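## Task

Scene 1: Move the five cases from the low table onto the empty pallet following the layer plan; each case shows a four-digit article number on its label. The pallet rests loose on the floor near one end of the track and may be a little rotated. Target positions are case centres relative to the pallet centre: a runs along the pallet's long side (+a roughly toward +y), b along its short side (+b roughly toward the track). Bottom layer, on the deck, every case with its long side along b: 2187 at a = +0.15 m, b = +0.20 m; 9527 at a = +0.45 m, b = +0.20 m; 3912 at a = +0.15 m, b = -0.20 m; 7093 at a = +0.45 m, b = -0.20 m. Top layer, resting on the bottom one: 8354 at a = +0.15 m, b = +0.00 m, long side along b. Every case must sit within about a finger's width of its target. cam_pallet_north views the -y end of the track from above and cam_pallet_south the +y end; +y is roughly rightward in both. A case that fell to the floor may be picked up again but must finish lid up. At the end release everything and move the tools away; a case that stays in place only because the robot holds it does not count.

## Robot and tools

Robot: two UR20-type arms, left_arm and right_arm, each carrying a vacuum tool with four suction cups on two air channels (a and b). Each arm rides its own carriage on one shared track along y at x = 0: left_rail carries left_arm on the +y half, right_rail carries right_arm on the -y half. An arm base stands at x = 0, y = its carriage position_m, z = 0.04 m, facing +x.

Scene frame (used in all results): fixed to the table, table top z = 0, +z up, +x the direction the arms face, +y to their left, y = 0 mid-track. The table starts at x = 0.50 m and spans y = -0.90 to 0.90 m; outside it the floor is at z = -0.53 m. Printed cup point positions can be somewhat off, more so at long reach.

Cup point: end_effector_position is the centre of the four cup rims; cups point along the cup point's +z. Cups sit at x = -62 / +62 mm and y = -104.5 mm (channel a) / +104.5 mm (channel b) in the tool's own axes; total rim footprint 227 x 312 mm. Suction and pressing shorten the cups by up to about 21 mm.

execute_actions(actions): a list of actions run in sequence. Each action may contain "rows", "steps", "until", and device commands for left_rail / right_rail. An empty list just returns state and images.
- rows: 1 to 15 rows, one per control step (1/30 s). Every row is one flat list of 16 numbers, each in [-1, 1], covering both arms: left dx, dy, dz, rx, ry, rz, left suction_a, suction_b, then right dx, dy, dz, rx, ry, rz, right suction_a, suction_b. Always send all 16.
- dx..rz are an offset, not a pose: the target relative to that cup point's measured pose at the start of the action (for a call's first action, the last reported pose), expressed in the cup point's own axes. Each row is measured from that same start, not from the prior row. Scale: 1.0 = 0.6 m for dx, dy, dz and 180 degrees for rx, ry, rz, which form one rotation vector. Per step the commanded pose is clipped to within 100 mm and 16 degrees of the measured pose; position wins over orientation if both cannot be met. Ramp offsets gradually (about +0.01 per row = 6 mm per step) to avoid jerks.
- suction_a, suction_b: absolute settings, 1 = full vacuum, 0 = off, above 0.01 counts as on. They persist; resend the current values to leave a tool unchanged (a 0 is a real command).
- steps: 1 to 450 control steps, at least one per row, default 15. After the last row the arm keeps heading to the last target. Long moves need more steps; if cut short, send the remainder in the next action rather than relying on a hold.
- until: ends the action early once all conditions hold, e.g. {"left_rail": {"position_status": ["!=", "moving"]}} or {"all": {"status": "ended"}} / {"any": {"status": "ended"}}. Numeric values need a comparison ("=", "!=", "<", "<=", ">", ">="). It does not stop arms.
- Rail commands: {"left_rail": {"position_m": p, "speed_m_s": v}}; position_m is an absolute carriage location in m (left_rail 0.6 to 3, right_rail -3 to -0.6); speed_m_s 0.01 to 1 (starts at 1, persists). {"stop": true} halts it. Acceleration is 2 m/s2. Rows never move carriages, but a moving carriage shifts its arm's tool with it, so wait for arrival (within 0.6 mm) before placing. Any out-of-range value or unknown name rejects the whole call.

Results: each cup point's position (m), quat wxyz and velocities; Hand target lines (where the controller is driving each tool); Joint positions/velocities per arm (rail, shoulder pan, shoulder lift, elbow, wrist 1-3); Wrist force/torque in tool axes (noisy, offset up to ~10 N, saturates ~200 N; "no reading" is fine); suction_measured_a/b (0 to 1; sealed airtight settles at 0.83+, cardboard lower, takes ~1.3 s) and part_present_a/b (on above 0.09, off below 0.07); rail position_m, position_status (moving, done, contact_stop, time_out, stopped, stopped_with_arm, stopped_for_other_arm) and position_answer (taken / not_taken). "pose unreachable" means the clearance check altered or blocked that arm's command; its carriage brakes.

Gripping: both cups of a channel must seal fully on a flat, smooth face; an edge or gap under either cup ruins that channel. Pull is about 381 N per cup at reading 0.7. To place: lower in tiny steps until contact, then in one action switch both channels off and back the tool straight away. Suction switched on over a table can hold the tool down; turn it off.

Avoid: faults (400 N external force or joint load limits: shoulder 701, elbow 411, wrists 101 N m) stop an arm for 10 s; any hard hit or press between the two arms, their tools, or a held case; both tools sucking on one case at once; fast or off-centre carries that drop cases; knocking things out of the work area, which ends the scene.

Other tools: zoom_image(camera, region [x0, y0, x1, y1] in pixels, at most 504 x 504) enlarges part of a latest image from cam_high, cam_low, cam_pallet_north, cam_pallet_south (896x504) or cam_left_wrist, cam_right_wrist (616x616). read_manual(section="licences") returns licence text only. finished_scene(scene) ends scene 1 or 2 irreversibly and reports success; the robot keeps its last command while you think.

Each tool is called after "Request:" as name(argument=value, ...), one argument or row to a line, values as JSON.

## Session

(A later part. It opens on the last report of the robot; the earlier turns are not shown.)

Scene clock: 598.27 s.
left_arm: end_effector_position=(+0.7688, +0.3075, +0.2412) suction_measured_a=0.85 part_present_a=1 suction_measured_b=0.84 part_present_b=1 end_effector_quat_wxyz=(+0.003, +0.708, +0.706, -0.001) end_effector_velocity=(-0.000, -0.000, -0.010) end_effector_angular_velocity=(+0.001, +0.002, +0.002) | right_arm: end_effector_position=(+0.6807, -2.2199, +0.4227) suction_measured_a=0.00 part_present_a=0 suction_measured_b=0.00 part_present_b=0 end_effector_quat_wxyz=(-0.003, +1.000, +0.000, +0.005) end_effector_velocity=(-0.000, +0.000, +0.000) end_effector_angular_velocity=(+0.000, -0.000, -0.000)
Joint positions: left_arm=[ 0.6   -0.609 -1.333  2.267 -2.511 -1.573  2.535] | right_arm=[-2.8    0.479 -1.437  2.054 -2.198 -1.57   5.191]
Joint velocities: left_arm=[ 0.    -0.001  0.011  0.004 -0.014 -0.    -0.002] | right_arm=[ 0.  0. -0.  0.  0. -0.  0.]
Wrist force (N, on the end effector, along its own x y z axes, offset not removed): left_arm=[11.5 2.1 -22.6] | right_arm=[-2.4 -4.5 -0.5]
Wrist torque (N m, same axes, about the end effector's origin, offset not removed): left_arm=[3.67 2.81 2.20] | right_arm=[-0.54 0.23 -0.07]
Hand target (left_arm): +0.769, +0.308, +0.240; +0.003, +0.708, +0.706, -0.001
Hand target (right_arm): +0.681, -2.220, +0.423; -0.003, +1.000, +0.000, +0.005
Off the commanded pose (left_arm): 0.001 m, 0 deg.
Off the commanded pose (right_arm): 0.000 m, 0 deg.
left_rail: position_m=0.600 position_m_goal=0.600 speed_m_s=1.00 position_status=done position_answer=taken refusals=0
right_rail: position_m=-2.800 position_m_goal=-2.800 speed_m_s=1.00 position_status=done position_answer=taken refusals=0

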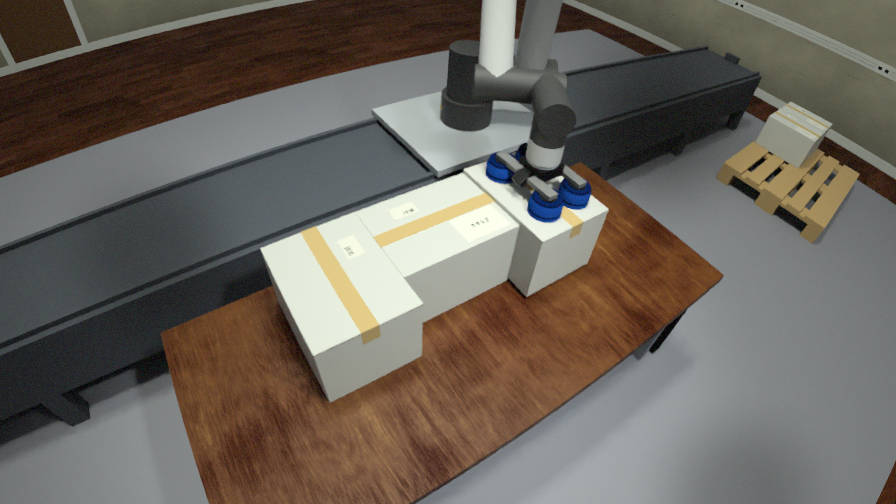

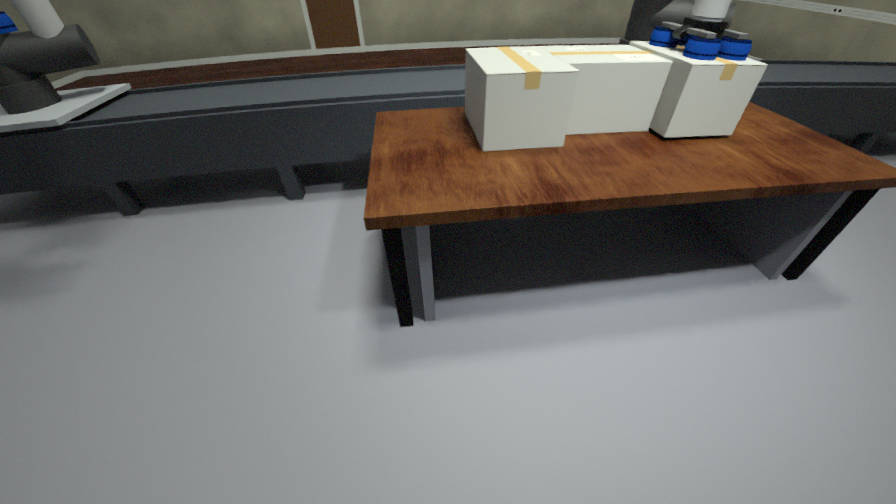

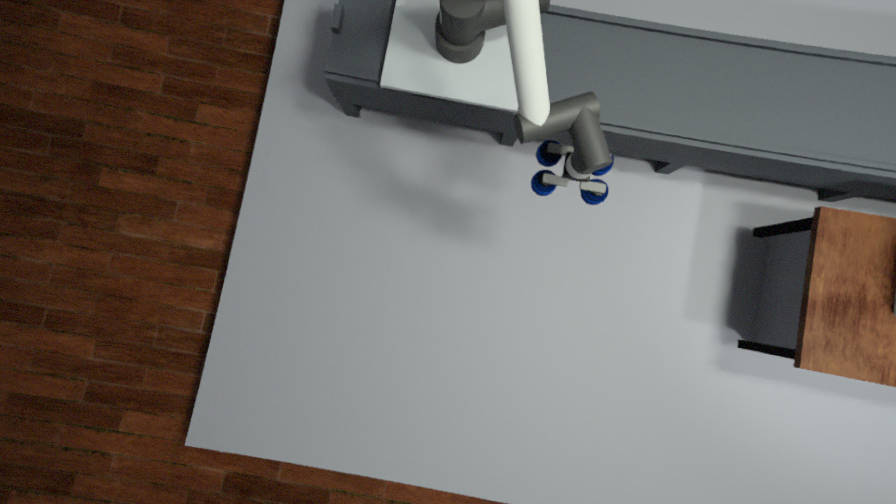

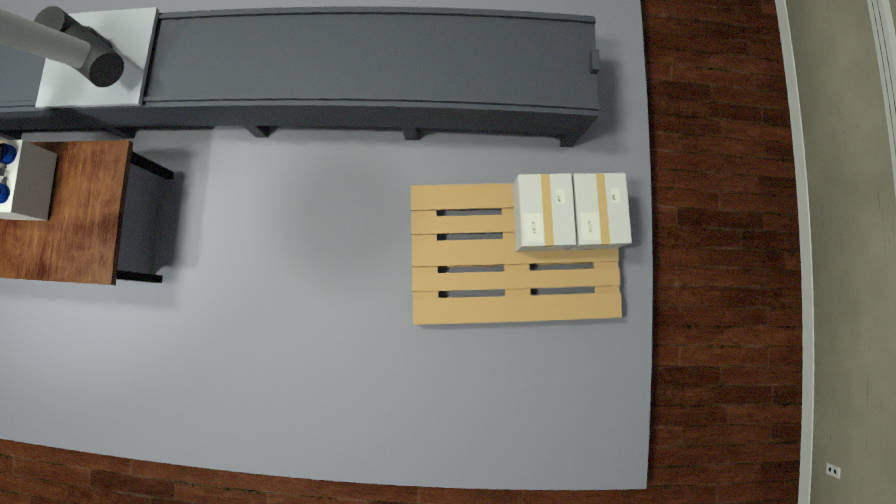

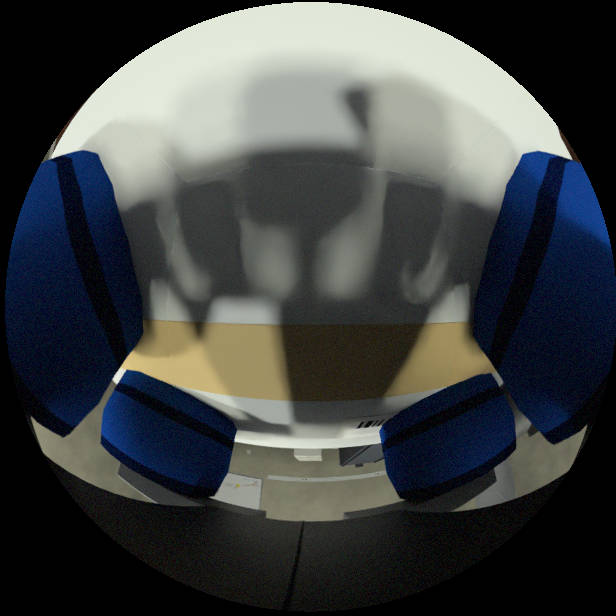

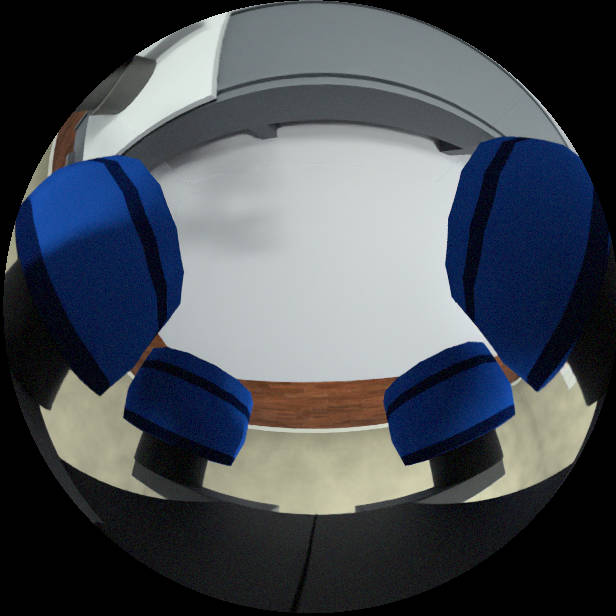

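Request:
execute_actions(
  actions=[
    {"left_rail":{"position_m":3.0},"rows": [[0,0,-0.005,0,0,0,1,1,0,0,0,0,0,0,0,0],[0,0,-0.013,0,0,0,1,1,0,0,0,0,0,0,0,0],[0,0,-0.024,0,0,0,1,1,0,0,0,0,0,0,0,0],[0.01,0,-0.036,0,0,0,1,1,0,0,0,0,0,0,0,0],[0.025,0.005,-0.048,0,0,0,1,1,0,0,0,0,0,0,0,0],[0.045,0.012,-0.06,0,0,0,1,1,0,0,0,0,0,0,0,0],[0.07,0.022,-0.07,0,0,0,1,1,0,0,0,0,0,0,0,0],[0.10,0.034,-0.079,0,0,0,1,1,0,0,0,0,0,0,0,0],[0.13,0.048,-0.086,0,0,0,1,1,0,0,0,0,0,0,0,0],[0.165,0.064,-0.091,0,0,0,1,1,0,0,0,0,0,0,0,0],[0.20,0.08,-0.095,0,0,0,1,1,0,0,0,0,0,0,0,0],[0.24,0.098,-0.095,0,0,0,1,1,0,0,0,0,0,0,0,0],[0.28,0.116,-0.095,0,0,0,1,1,0,0,0,0,0,0,0,0],[0.32,0.134,-0.095,0,0,0,1,1,0,0,0,0,0,0,0,0],[0.36,0.15,-0.095,0,0,0,1,1,0,0,0,0,0,0,0,0]], "steps": 20},
    {"rows":[[0.2,0.107,0.02,0,0,-0.004,1,1,0,0,0,0,0,0,0,0],[0.4,0.214,0.07,0,0,-0.009,1,1,0,0,0,0,0,0,0,0],[0.6,0.32,0.13,0,0,-0.013,1,1,0,0,0,0,0,0,0,0],[0.8,0.43,0.19,0,0,-0.018,1,1,0,0,0,0,0,0,0,0],[1.0,0.535,0.245,0,0,-0.022,1,1,0,0,0,0,0,0,0,0]],"steps":44},
  ],
)

Scene clock: 615.20 s.
left_arm: end_effector_position=(+1.1239, +2.8799, +0.1568) suction_measured_a=0.94 part_present_a=1 suction_measured_b=0.94 part_present_b=1 end_effector_quat_wxyz=(+0.004, +0.681, +0.732, +0.003) end_effector_velocity=(+0.187, +1.241, -0.070) end_effector_angular_velocity=(-0.003, -0.005, -0.003) | right_arm: end_effector_position=(+0.6807, -2.2199, +0.4227) suction_measured_a=0.00 part_present_a=0 suction_measured_b=0.00 part_present_b=0 end_effector_quat_wxyz=(-0.003, +1.000, +0.000, +0.005) end_effector_velocity=(+0.000, +0.000, -0.000) end_effector_angular_velocity=(-0.000, +0.000, -0.000)
Joint positions: left_arm=[ 2.438  0.208 -0.924  1.72  -2.376 -1.575  3.277] | right_arm=[-2.8    0.479 -1.437  2.054 -2.198 -1.57   5.191]
Joint velocities: left_arm=[ 1.002  0.165  0.276 -0.42   0.14  -0.005  0.168] | right_arm=[ 0. -0.  0. -0.  0.  0.  0.]
Wrist force (N, on the end effector, along its own x y z axes, offset not removed): left_arm=[27.9 11.5 -10.2] | right_arm=[-3.8 -1.7 -1.3]
Wrist torque (N m, same axes, about the end effector's origin, offset not removed): left_arm=[3.67 2.60 -0.98] | right_arm=[-0.18 0.39 -0.15]
Hand target (left_arm): +1.149, +2.971, +0.148; +0.004, +0.681, +0.732, +0.002
Hand target (right_arm): +0.681, -2.220, +0.423; -0.003, +1.000, +0.000, +0.005
Off the commanded pose (left_arm): 0.042 m, 0 deg.
Off the commanded pose (right_arm): 0.000 m, 0 deg.
left_rail: position_m=2.438 position_m_goal=3.000 speed_m_s=1.00 position_status=moving position_answer=taken refusals=0
right_rail: position_m=-2.800 position_m_goal=-2.800 speed_m_s=1.00 position_status=done position_answer=taken refusals=0

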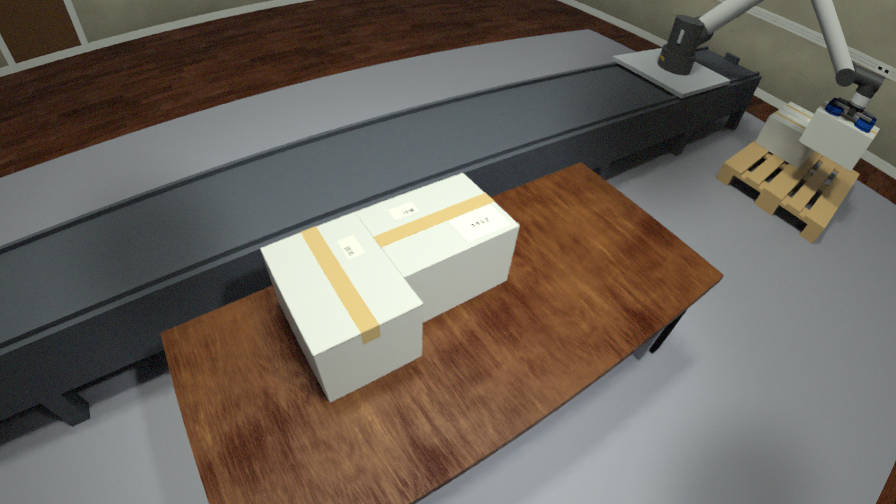

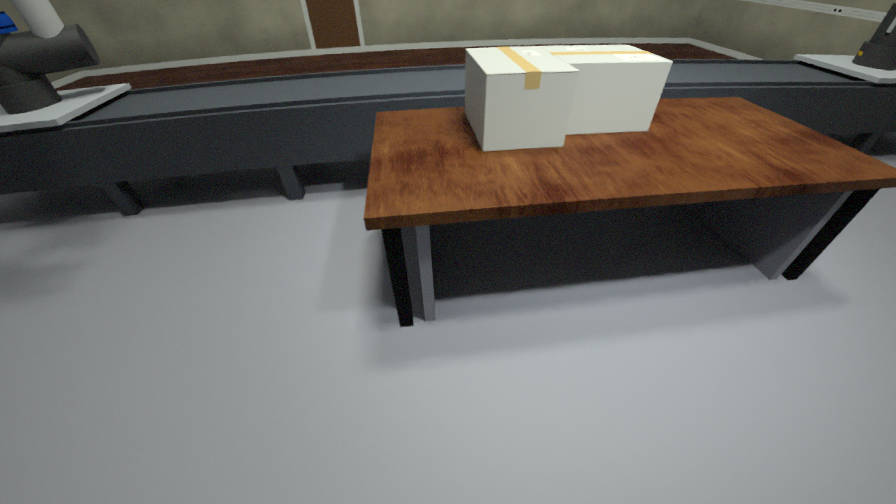

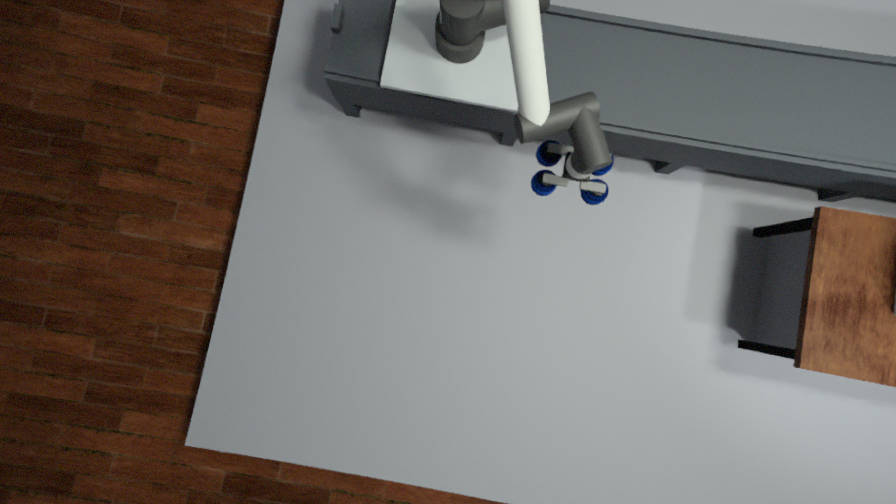

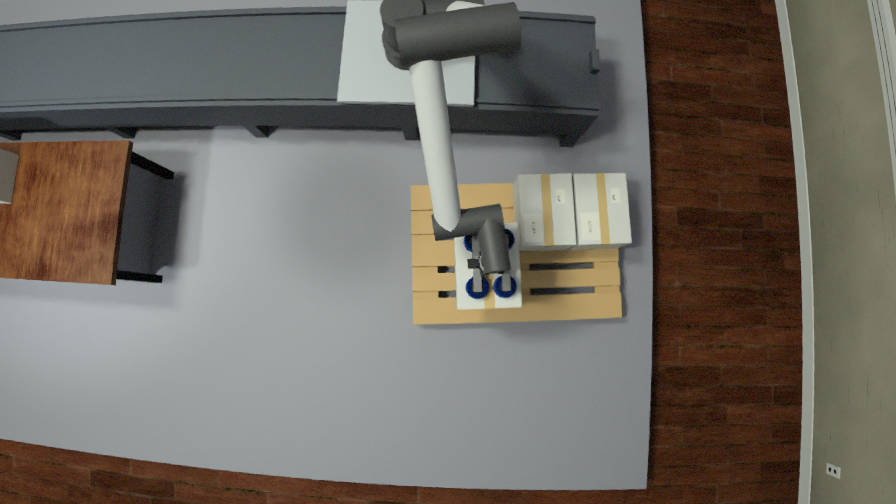

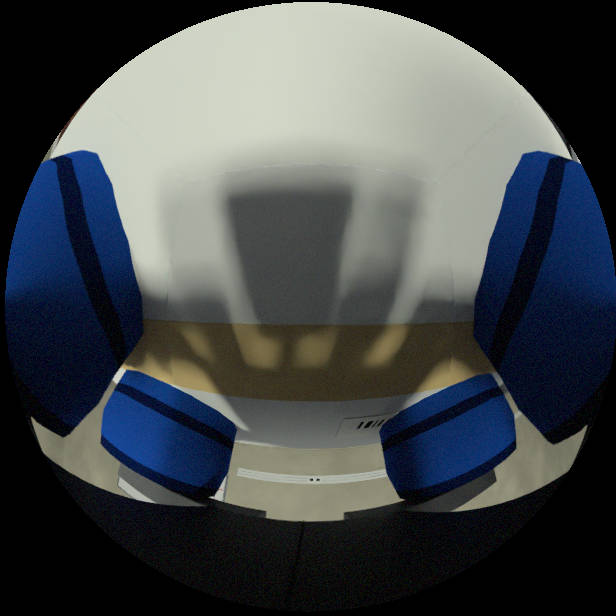

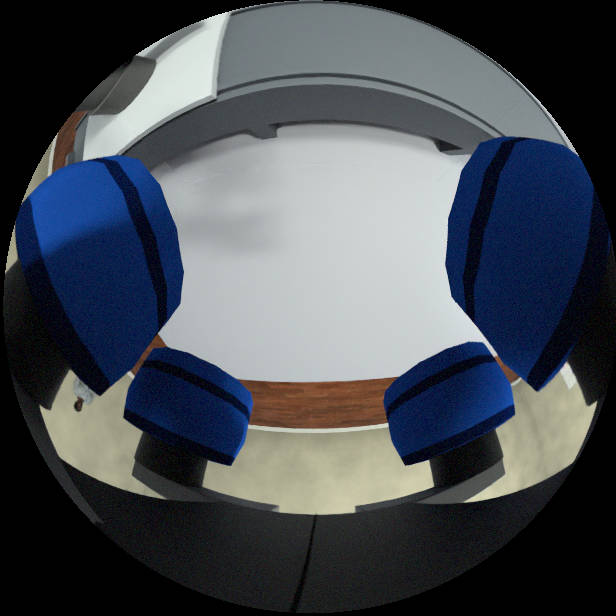

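Request:
execute_actions(
  actions=[],
)

Scene clock: 616.13 s.
left_arm: end_effector_position=(+1.1488, +3.4706, +0.1476) suction_measured_a=0.94 part_present_a=1 suction_measured_b=0.94 part_present_b=1 end_effector_quat_wxyz=(+0.005, +0.681, +0.732, +0.002) end_effector_velocity=(+0.000, -0.000, -0.000) end_effector_angular_velocity=(-0.000, +0.000, -0.000) | right_arm: end_effector_position=(+0.6807, -2.2199, +0.4227) suction_measured_a=0.00 part_present_a=0 suction_measured_b=0.00 part_present_b=0 end_effector_quat_wxyz=(-0.003, +1.000, +0.000, +0.005) end_effector_velocity=(+0.000, +0.000, -0.000) end_effector_angular_velocity=(-0.000, +0.000, -0.000)
Joint positions: left_arm=[ 3.     0.227 -0.888  1.664 -2.355 -1.576  3.297] | right_arm=[-2.8    0.479 -1.437  2.054 -2.198 -1.57   5.191]
Joint velocities: left_arm=[ 0. -0.  0.  0.  0. -0.  0.] | right_arm=[ 0. -0.  0. -0.  0.  0. -0.]
Wrist force (N, on the end effector, along its own x y z axes, offset not removed): left_arm=[2.1 -1.4 -16.9] | right_arm=[-4.4 -5.1 -3.9]
Wrist torque (N m, same axes, about the end effector's origin, offset not removed): left_arm=[4.09 1.79 -0.40] | right_arm=[-0.57 0.59 -0.07]
Hand target (left_arm): +1.149, +3.471, +0.148; +0.004, +0.681, +0.732, +0.002
Hand target (right_arm): +0.681, -2.220, +0.423; -0.003, +1.000, +0.000, +0.005
Off the commanded pose (left_arm): 0.003 m, 0 deg.
Off the commanded pose (right_arm): 0.000 m, 0 deg.
left_rail: position_m=3.000 position_m_goal=3.000 speed_m_s=1.00 position_status=done position_answer=taken refusals=0
right_rail: position_m=-2.800 position_m_goal=-2.800 speed_m_s=1.00 position_status=done position_answer=taken refusals=0

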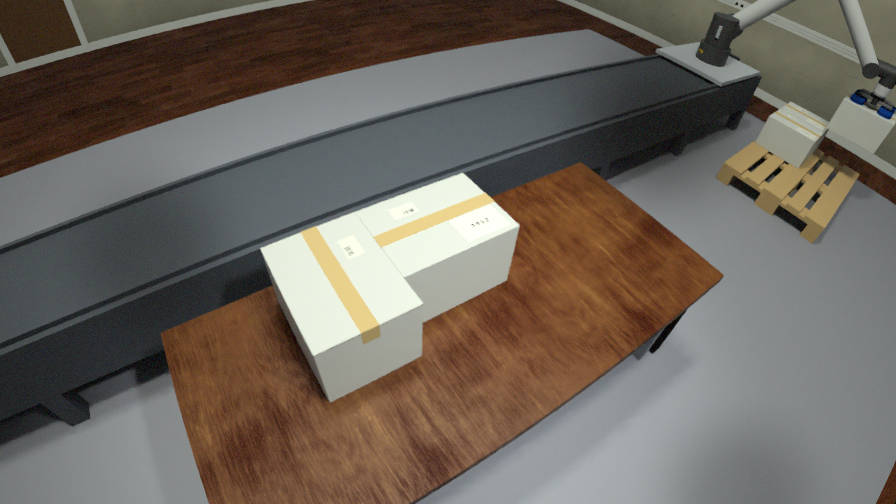

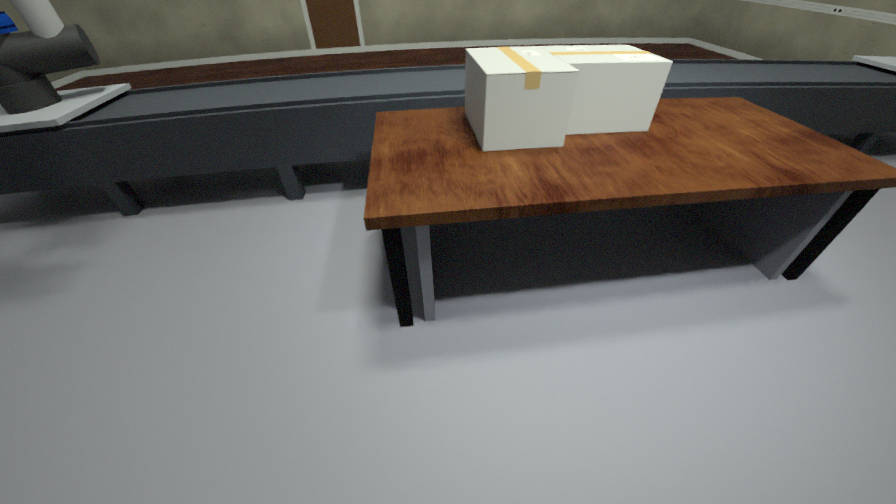

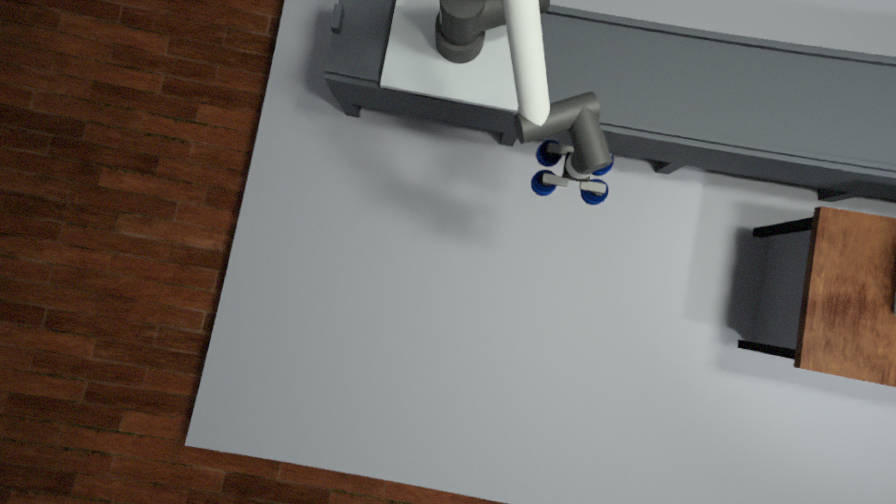

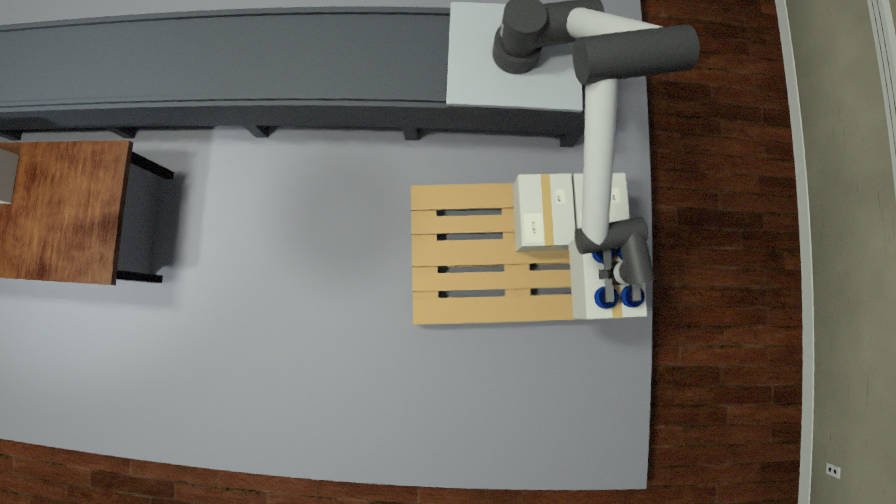

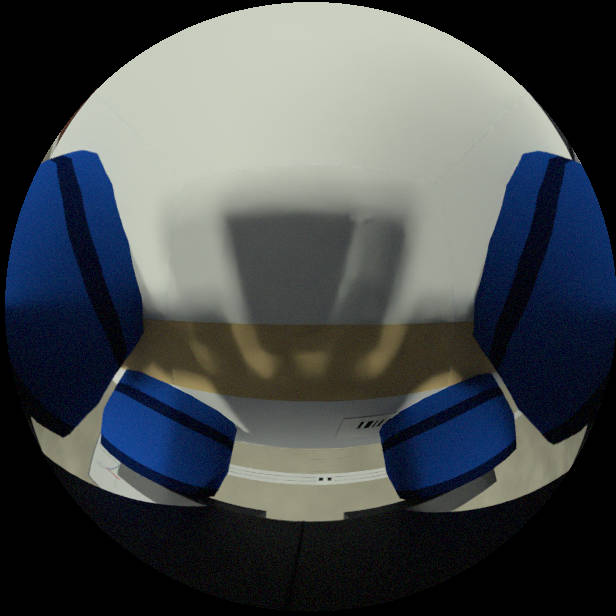

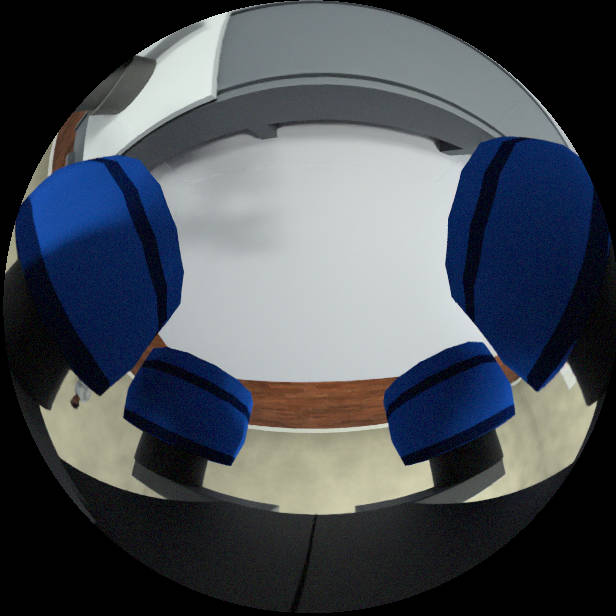

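Request:
execute_actions(
  actions=[
    {"rows":[[0.015,0.01,0.005,0,0,0,1,1,0,0,0,0,0,0,0,0],[0.035,0.022,0.012,0,0,0,1,1,0,0,0,0,0,0,0,0],[0.06,0.038,0.025,0,0,0,1,1,0,0,0,0,0,0,0,0],[0.085,0.054,0.04,0,0,0,1,1,0,0,0,0,0,0,0,0],[0.104,0.067,0.055,0,0,0,1,1,0,0,0,0,0,0,0,0],[0.104,0.067,0.068,0,0,0,1,1,0,0,0,0,0,0,0,0]],"steps":12},
  ],
)

Scene clock: 618.97 s.
left_arm: end_effector_position=(+1.1780, +3.5271, +0.1136) suction_measured_a=0.94 part_present_a=1 suction_measured_b=0.94 part_present_b=1 end_effector_quat_wxyz=(+0.004, +0.681, +0.732, +0.002) end_effector_velocity=(+0.050, +0.069, -0.058) end_effector_angular_velocity=(-0.004, +0.003, -0.002) | right_arm: end_effector_position=(+0.6807, -2.2199, +0.4227) suction_measured_a=0.00 part_present_a=0 suction_measured_b=0.00 part_present_b=0 end_effector_quat_wxyz=(-0.003, +1.000, +0.000, +0.005) end_effector_velocity=(-0.000, +0.000, +0.000) end_effector_angular_velocity=(+0.000, -0.000, +0.000)
Joint positions: left_arm=[ 3.     0.266 -0.819  1.586 -2.346 -1.576  3.335] | right_arm=[-2.8    0.479 -1.437  2.054 -2.198 -1.57   5.191]
Joint velocities: left_arm=[ 0.     0.043  0.11  -0.123  0.017 -0.004  0.045] | right_arm=[ 0.  0. -0.  0. -0.  0.  0.]
Wrist force (N, on the end effector, along its own x y z axes, offset not removed): left_arm=[11.4 0.0 -15.5] | right_arm=[-6.3 -3.0 -0.7]
Wrist torque (N m, same axes, about the end effector's origin, offset not removed): left_arm=[3.40 0.74 -0.28] | right_arm=[-0.31 0.67 -0.14]
Hand target (left_arm): +1.184, +3.535, +0.107; +0.005, +0.681, +0.732, +0.002
Hand target (right_arm): +0.681, -2.220, +0.423; -0.003, +1.000, +0.000, +0.005
Off the commanded pose (left_arm): 0.013 m, 0 deg.
Off the commanded pose (right_arm): 0.000 m, 0 deg.
left_rail: position_m=3.000 position_m_goal=3.000 speed_m_s=1.00 position_status=done position_answer=taken refusals=0
right_rail: position_m=-2.800 position_m_goal=-2.800 speed_m_s=1.00 position_status=done position_answer=taken refusals=0

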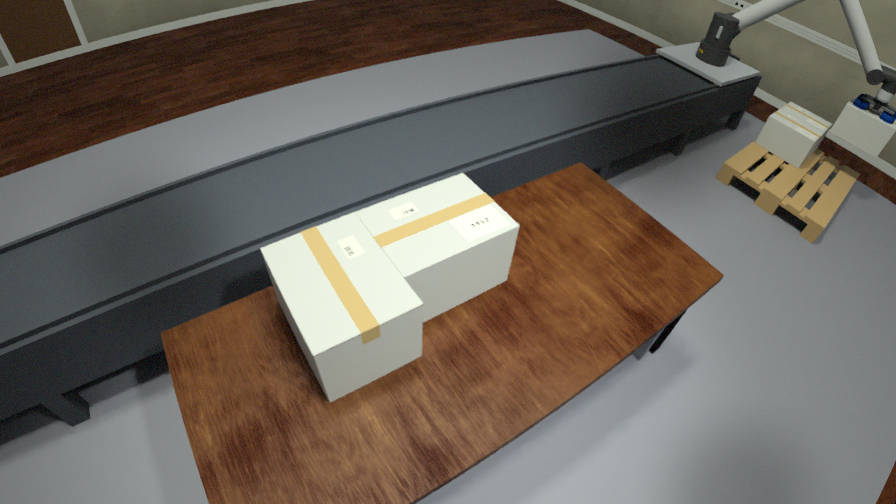

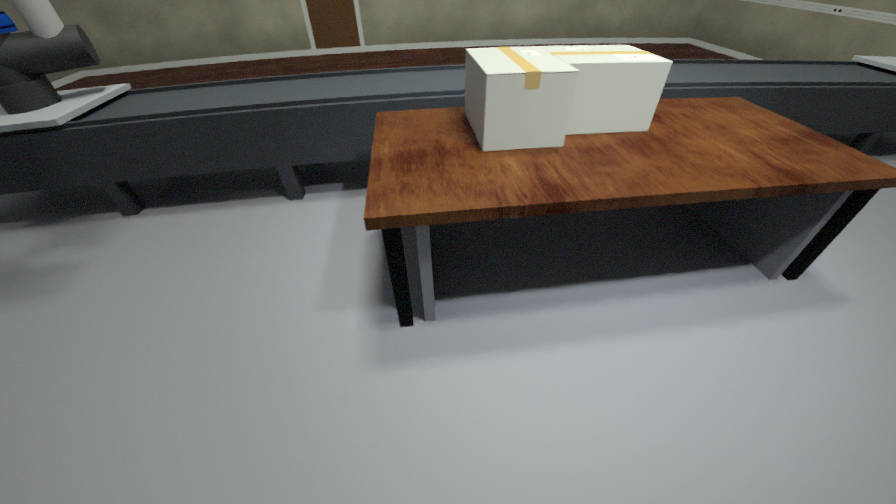

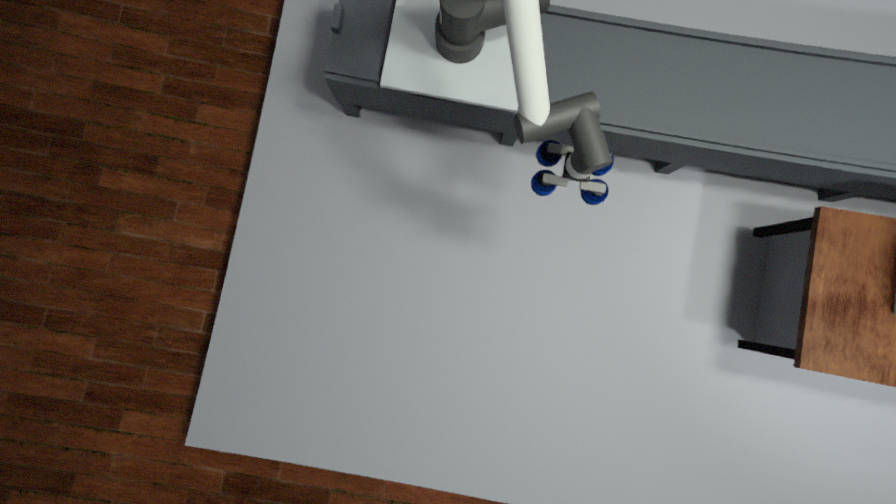

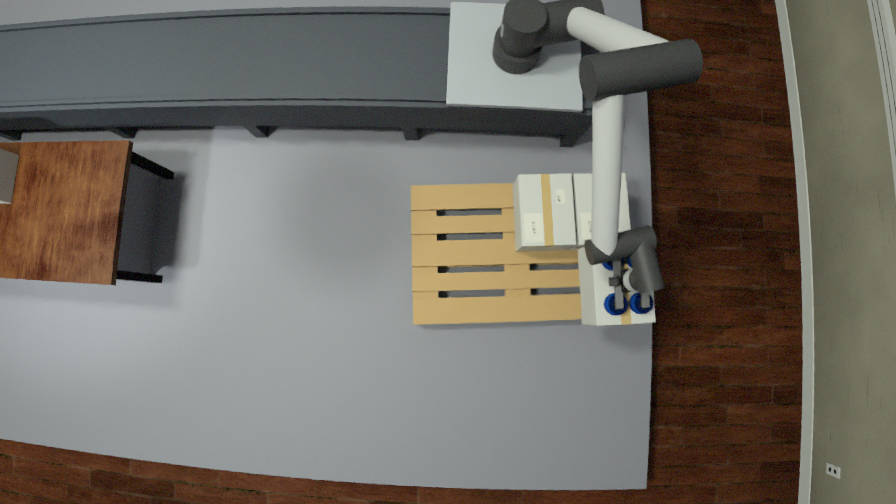

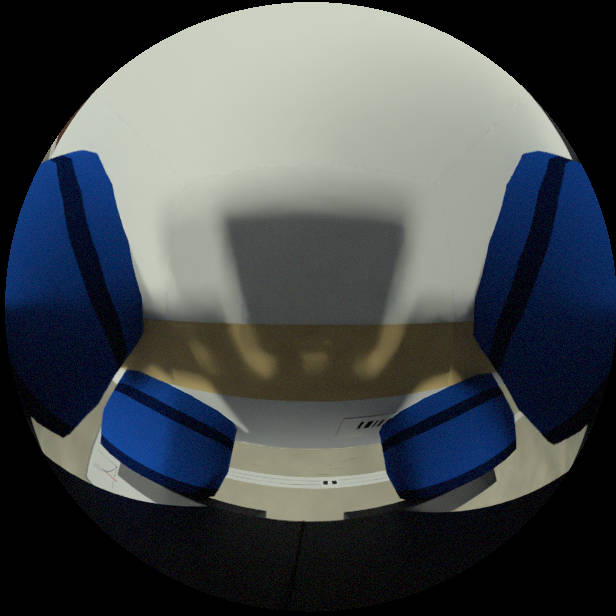

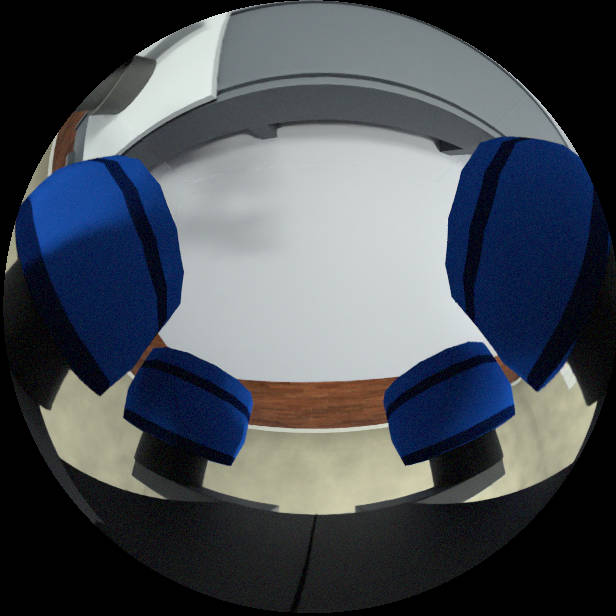

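Request:
execute_actions(
  actions=[],
)

Request:
zoom_image(
  camera="cam_pallet_south",
  region=[540, 200, 700, 340],
)

Request:
zoom_image(
  camera="cam_high",
  region=[740, 70, 896, 200],
)

Scene clock: 620.27 s.
left_arm: end_effector_position=(+1.1844, +3.5354, +0.1070) suction_measured_a=0.94 part_present_a=1 suction_measured_b=0.94 part_present_b=1 end_effector_quat_wxyz=(+0.005, +0.681, +0.732, +0.002) end_effector_velocity=(-0.000, +0.000, -0.000) end_effector_angular_velocity=(-0.000, +0.000, +0.000) | right_arm: end_effector_position=(+0.6807, -2.2199, +0.4227) suction_measured_a=0.00 part_present_a=0 suction_measured_b=0.00 part_present_b=0 end_effector_quat_wxyz=(-0.003, +1.000, +0.000, +0.005) end_effector_velocity=(-0.000, -0.000, +0.000) end_effector_angular_velocity=(+0.000, -0.000, +0.000)
Joint positions: left_arm=[ 3.     0.271 -0.806  1.57  -2.343 -1.577  3.34 ] | right_arm=[-2.8    0.479 -1.437  2.054 -2.198 -1.57   5.191]
Joint velocities: left_arm=[ 0.  0.  0. -0.  0.  0. -0.] | right_arm=[ 0.  0. -0.  0.  0.  0. -0.]
Wrist force (N, on the end effector, along its own x y z axes, offset not removed): left_arm=[3.5 -1.4 -20.0] | right_arm=[-0.6 -1.2 0.1]
Wrist torque (N m, same axes, about the end effector's origin, offset not removed): left_arm=[4.17 0.60 -0.25] | right_arm=[-0.07 -0.04 -0.13]
Hand target (left_arm): +1.184, +3.535, +0.107; +0.005, +0.681, +0.732, +0.002
Hand target (right_arm): +0.681, -2.220, +0.423; -0.003, +1.000, +0.000, +0.005
Off the commanded pose (left_arm): 0.000 m, 0 deg.
Off the commanded pose (right_arm): 0.000 m, 0 deg.
left_rail: position_m=3.000 position_m_goal=3.000 speed_m_s=1.00 position_status=done position_answer=taken refusals=0
right_rail: position_m=-2.800 position_m_goal=-2.800 speed_m_s=1.00 position_status=done position_answer=taken refusals=0

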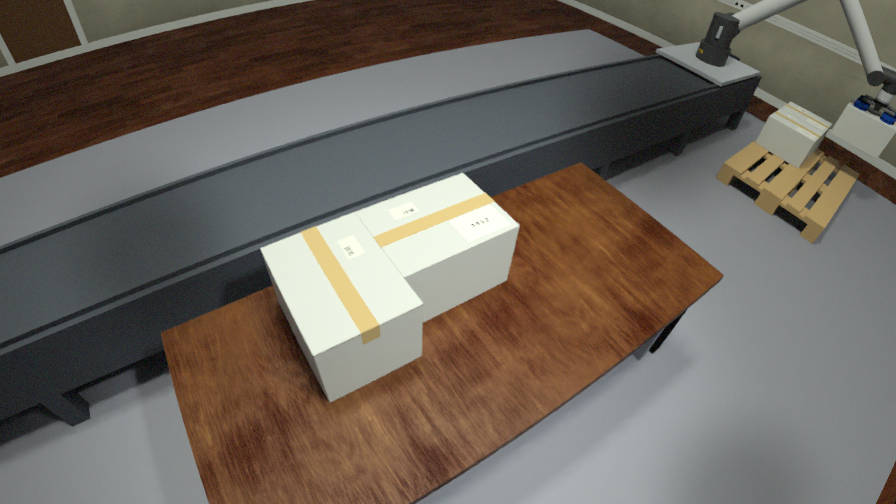

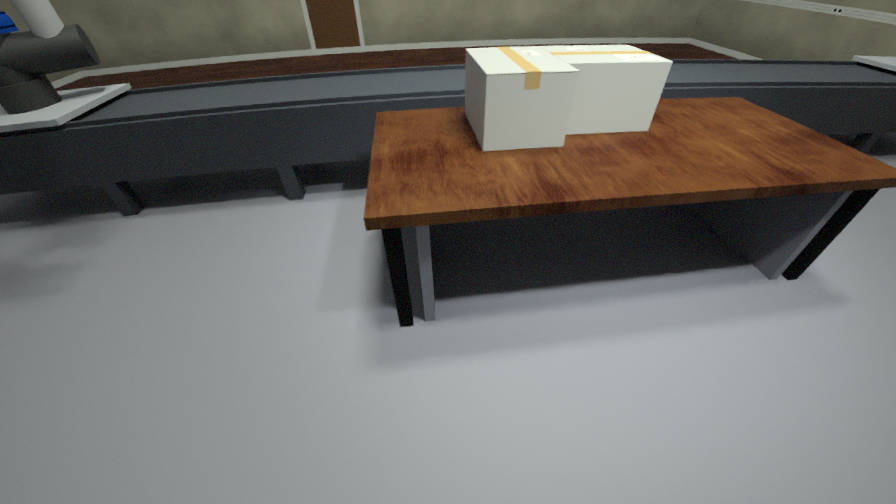

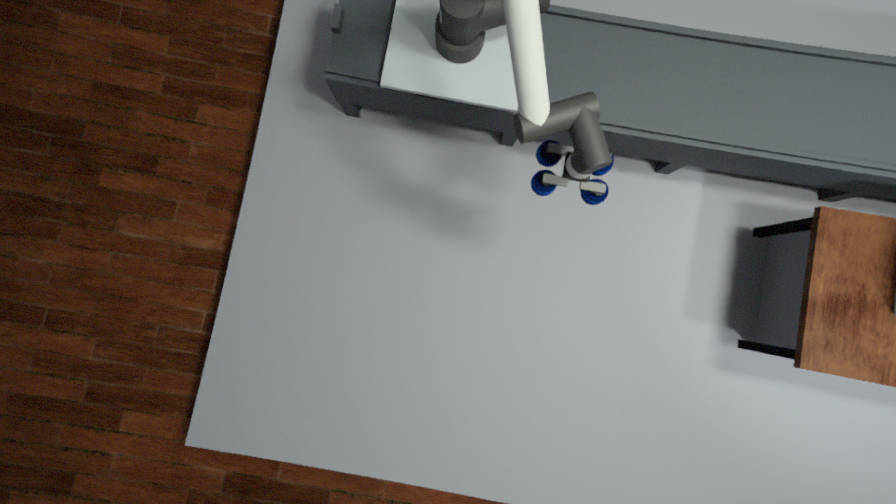

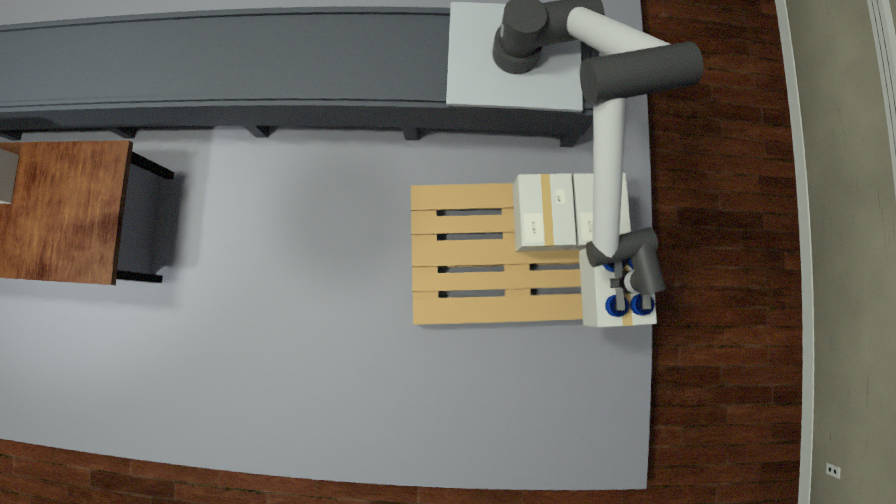

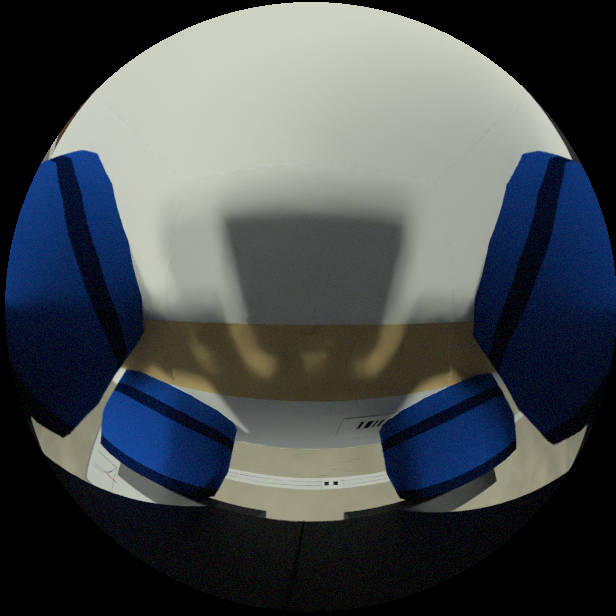

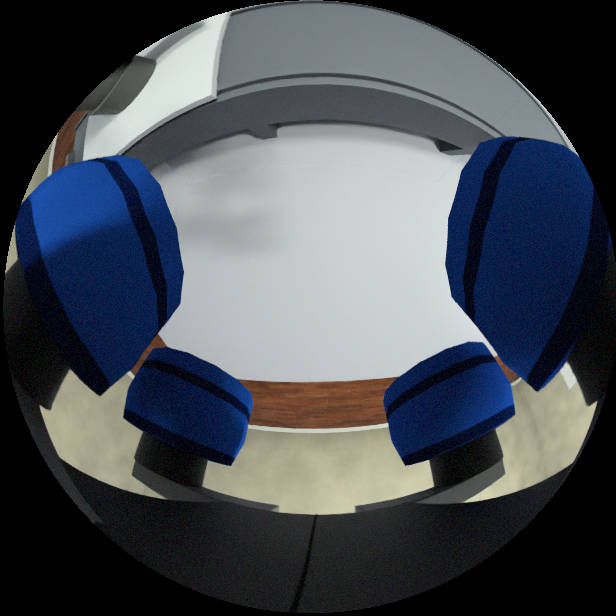

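Region (540, 200, 700, 340) of cam_pallet_south's 896x504 image, scaled by 3.150, with more detail than that image has; it fills the top 441 rows of this view, and the rest is white.

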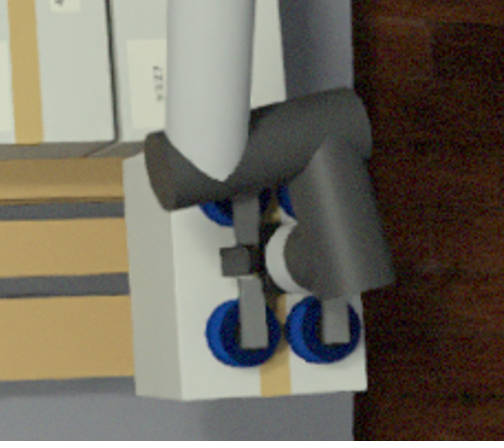

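Region (740, 70, 896, 200) of cam_high's 896x504 image, scaled by 3.231, with more detail than that image has.

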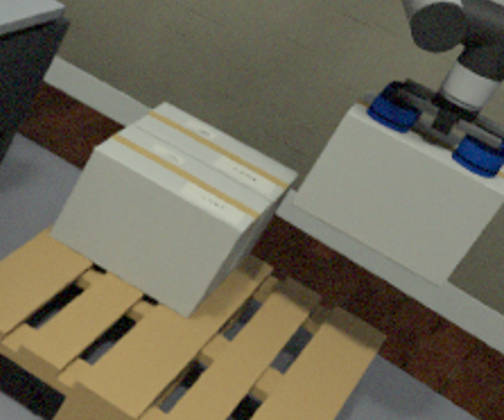

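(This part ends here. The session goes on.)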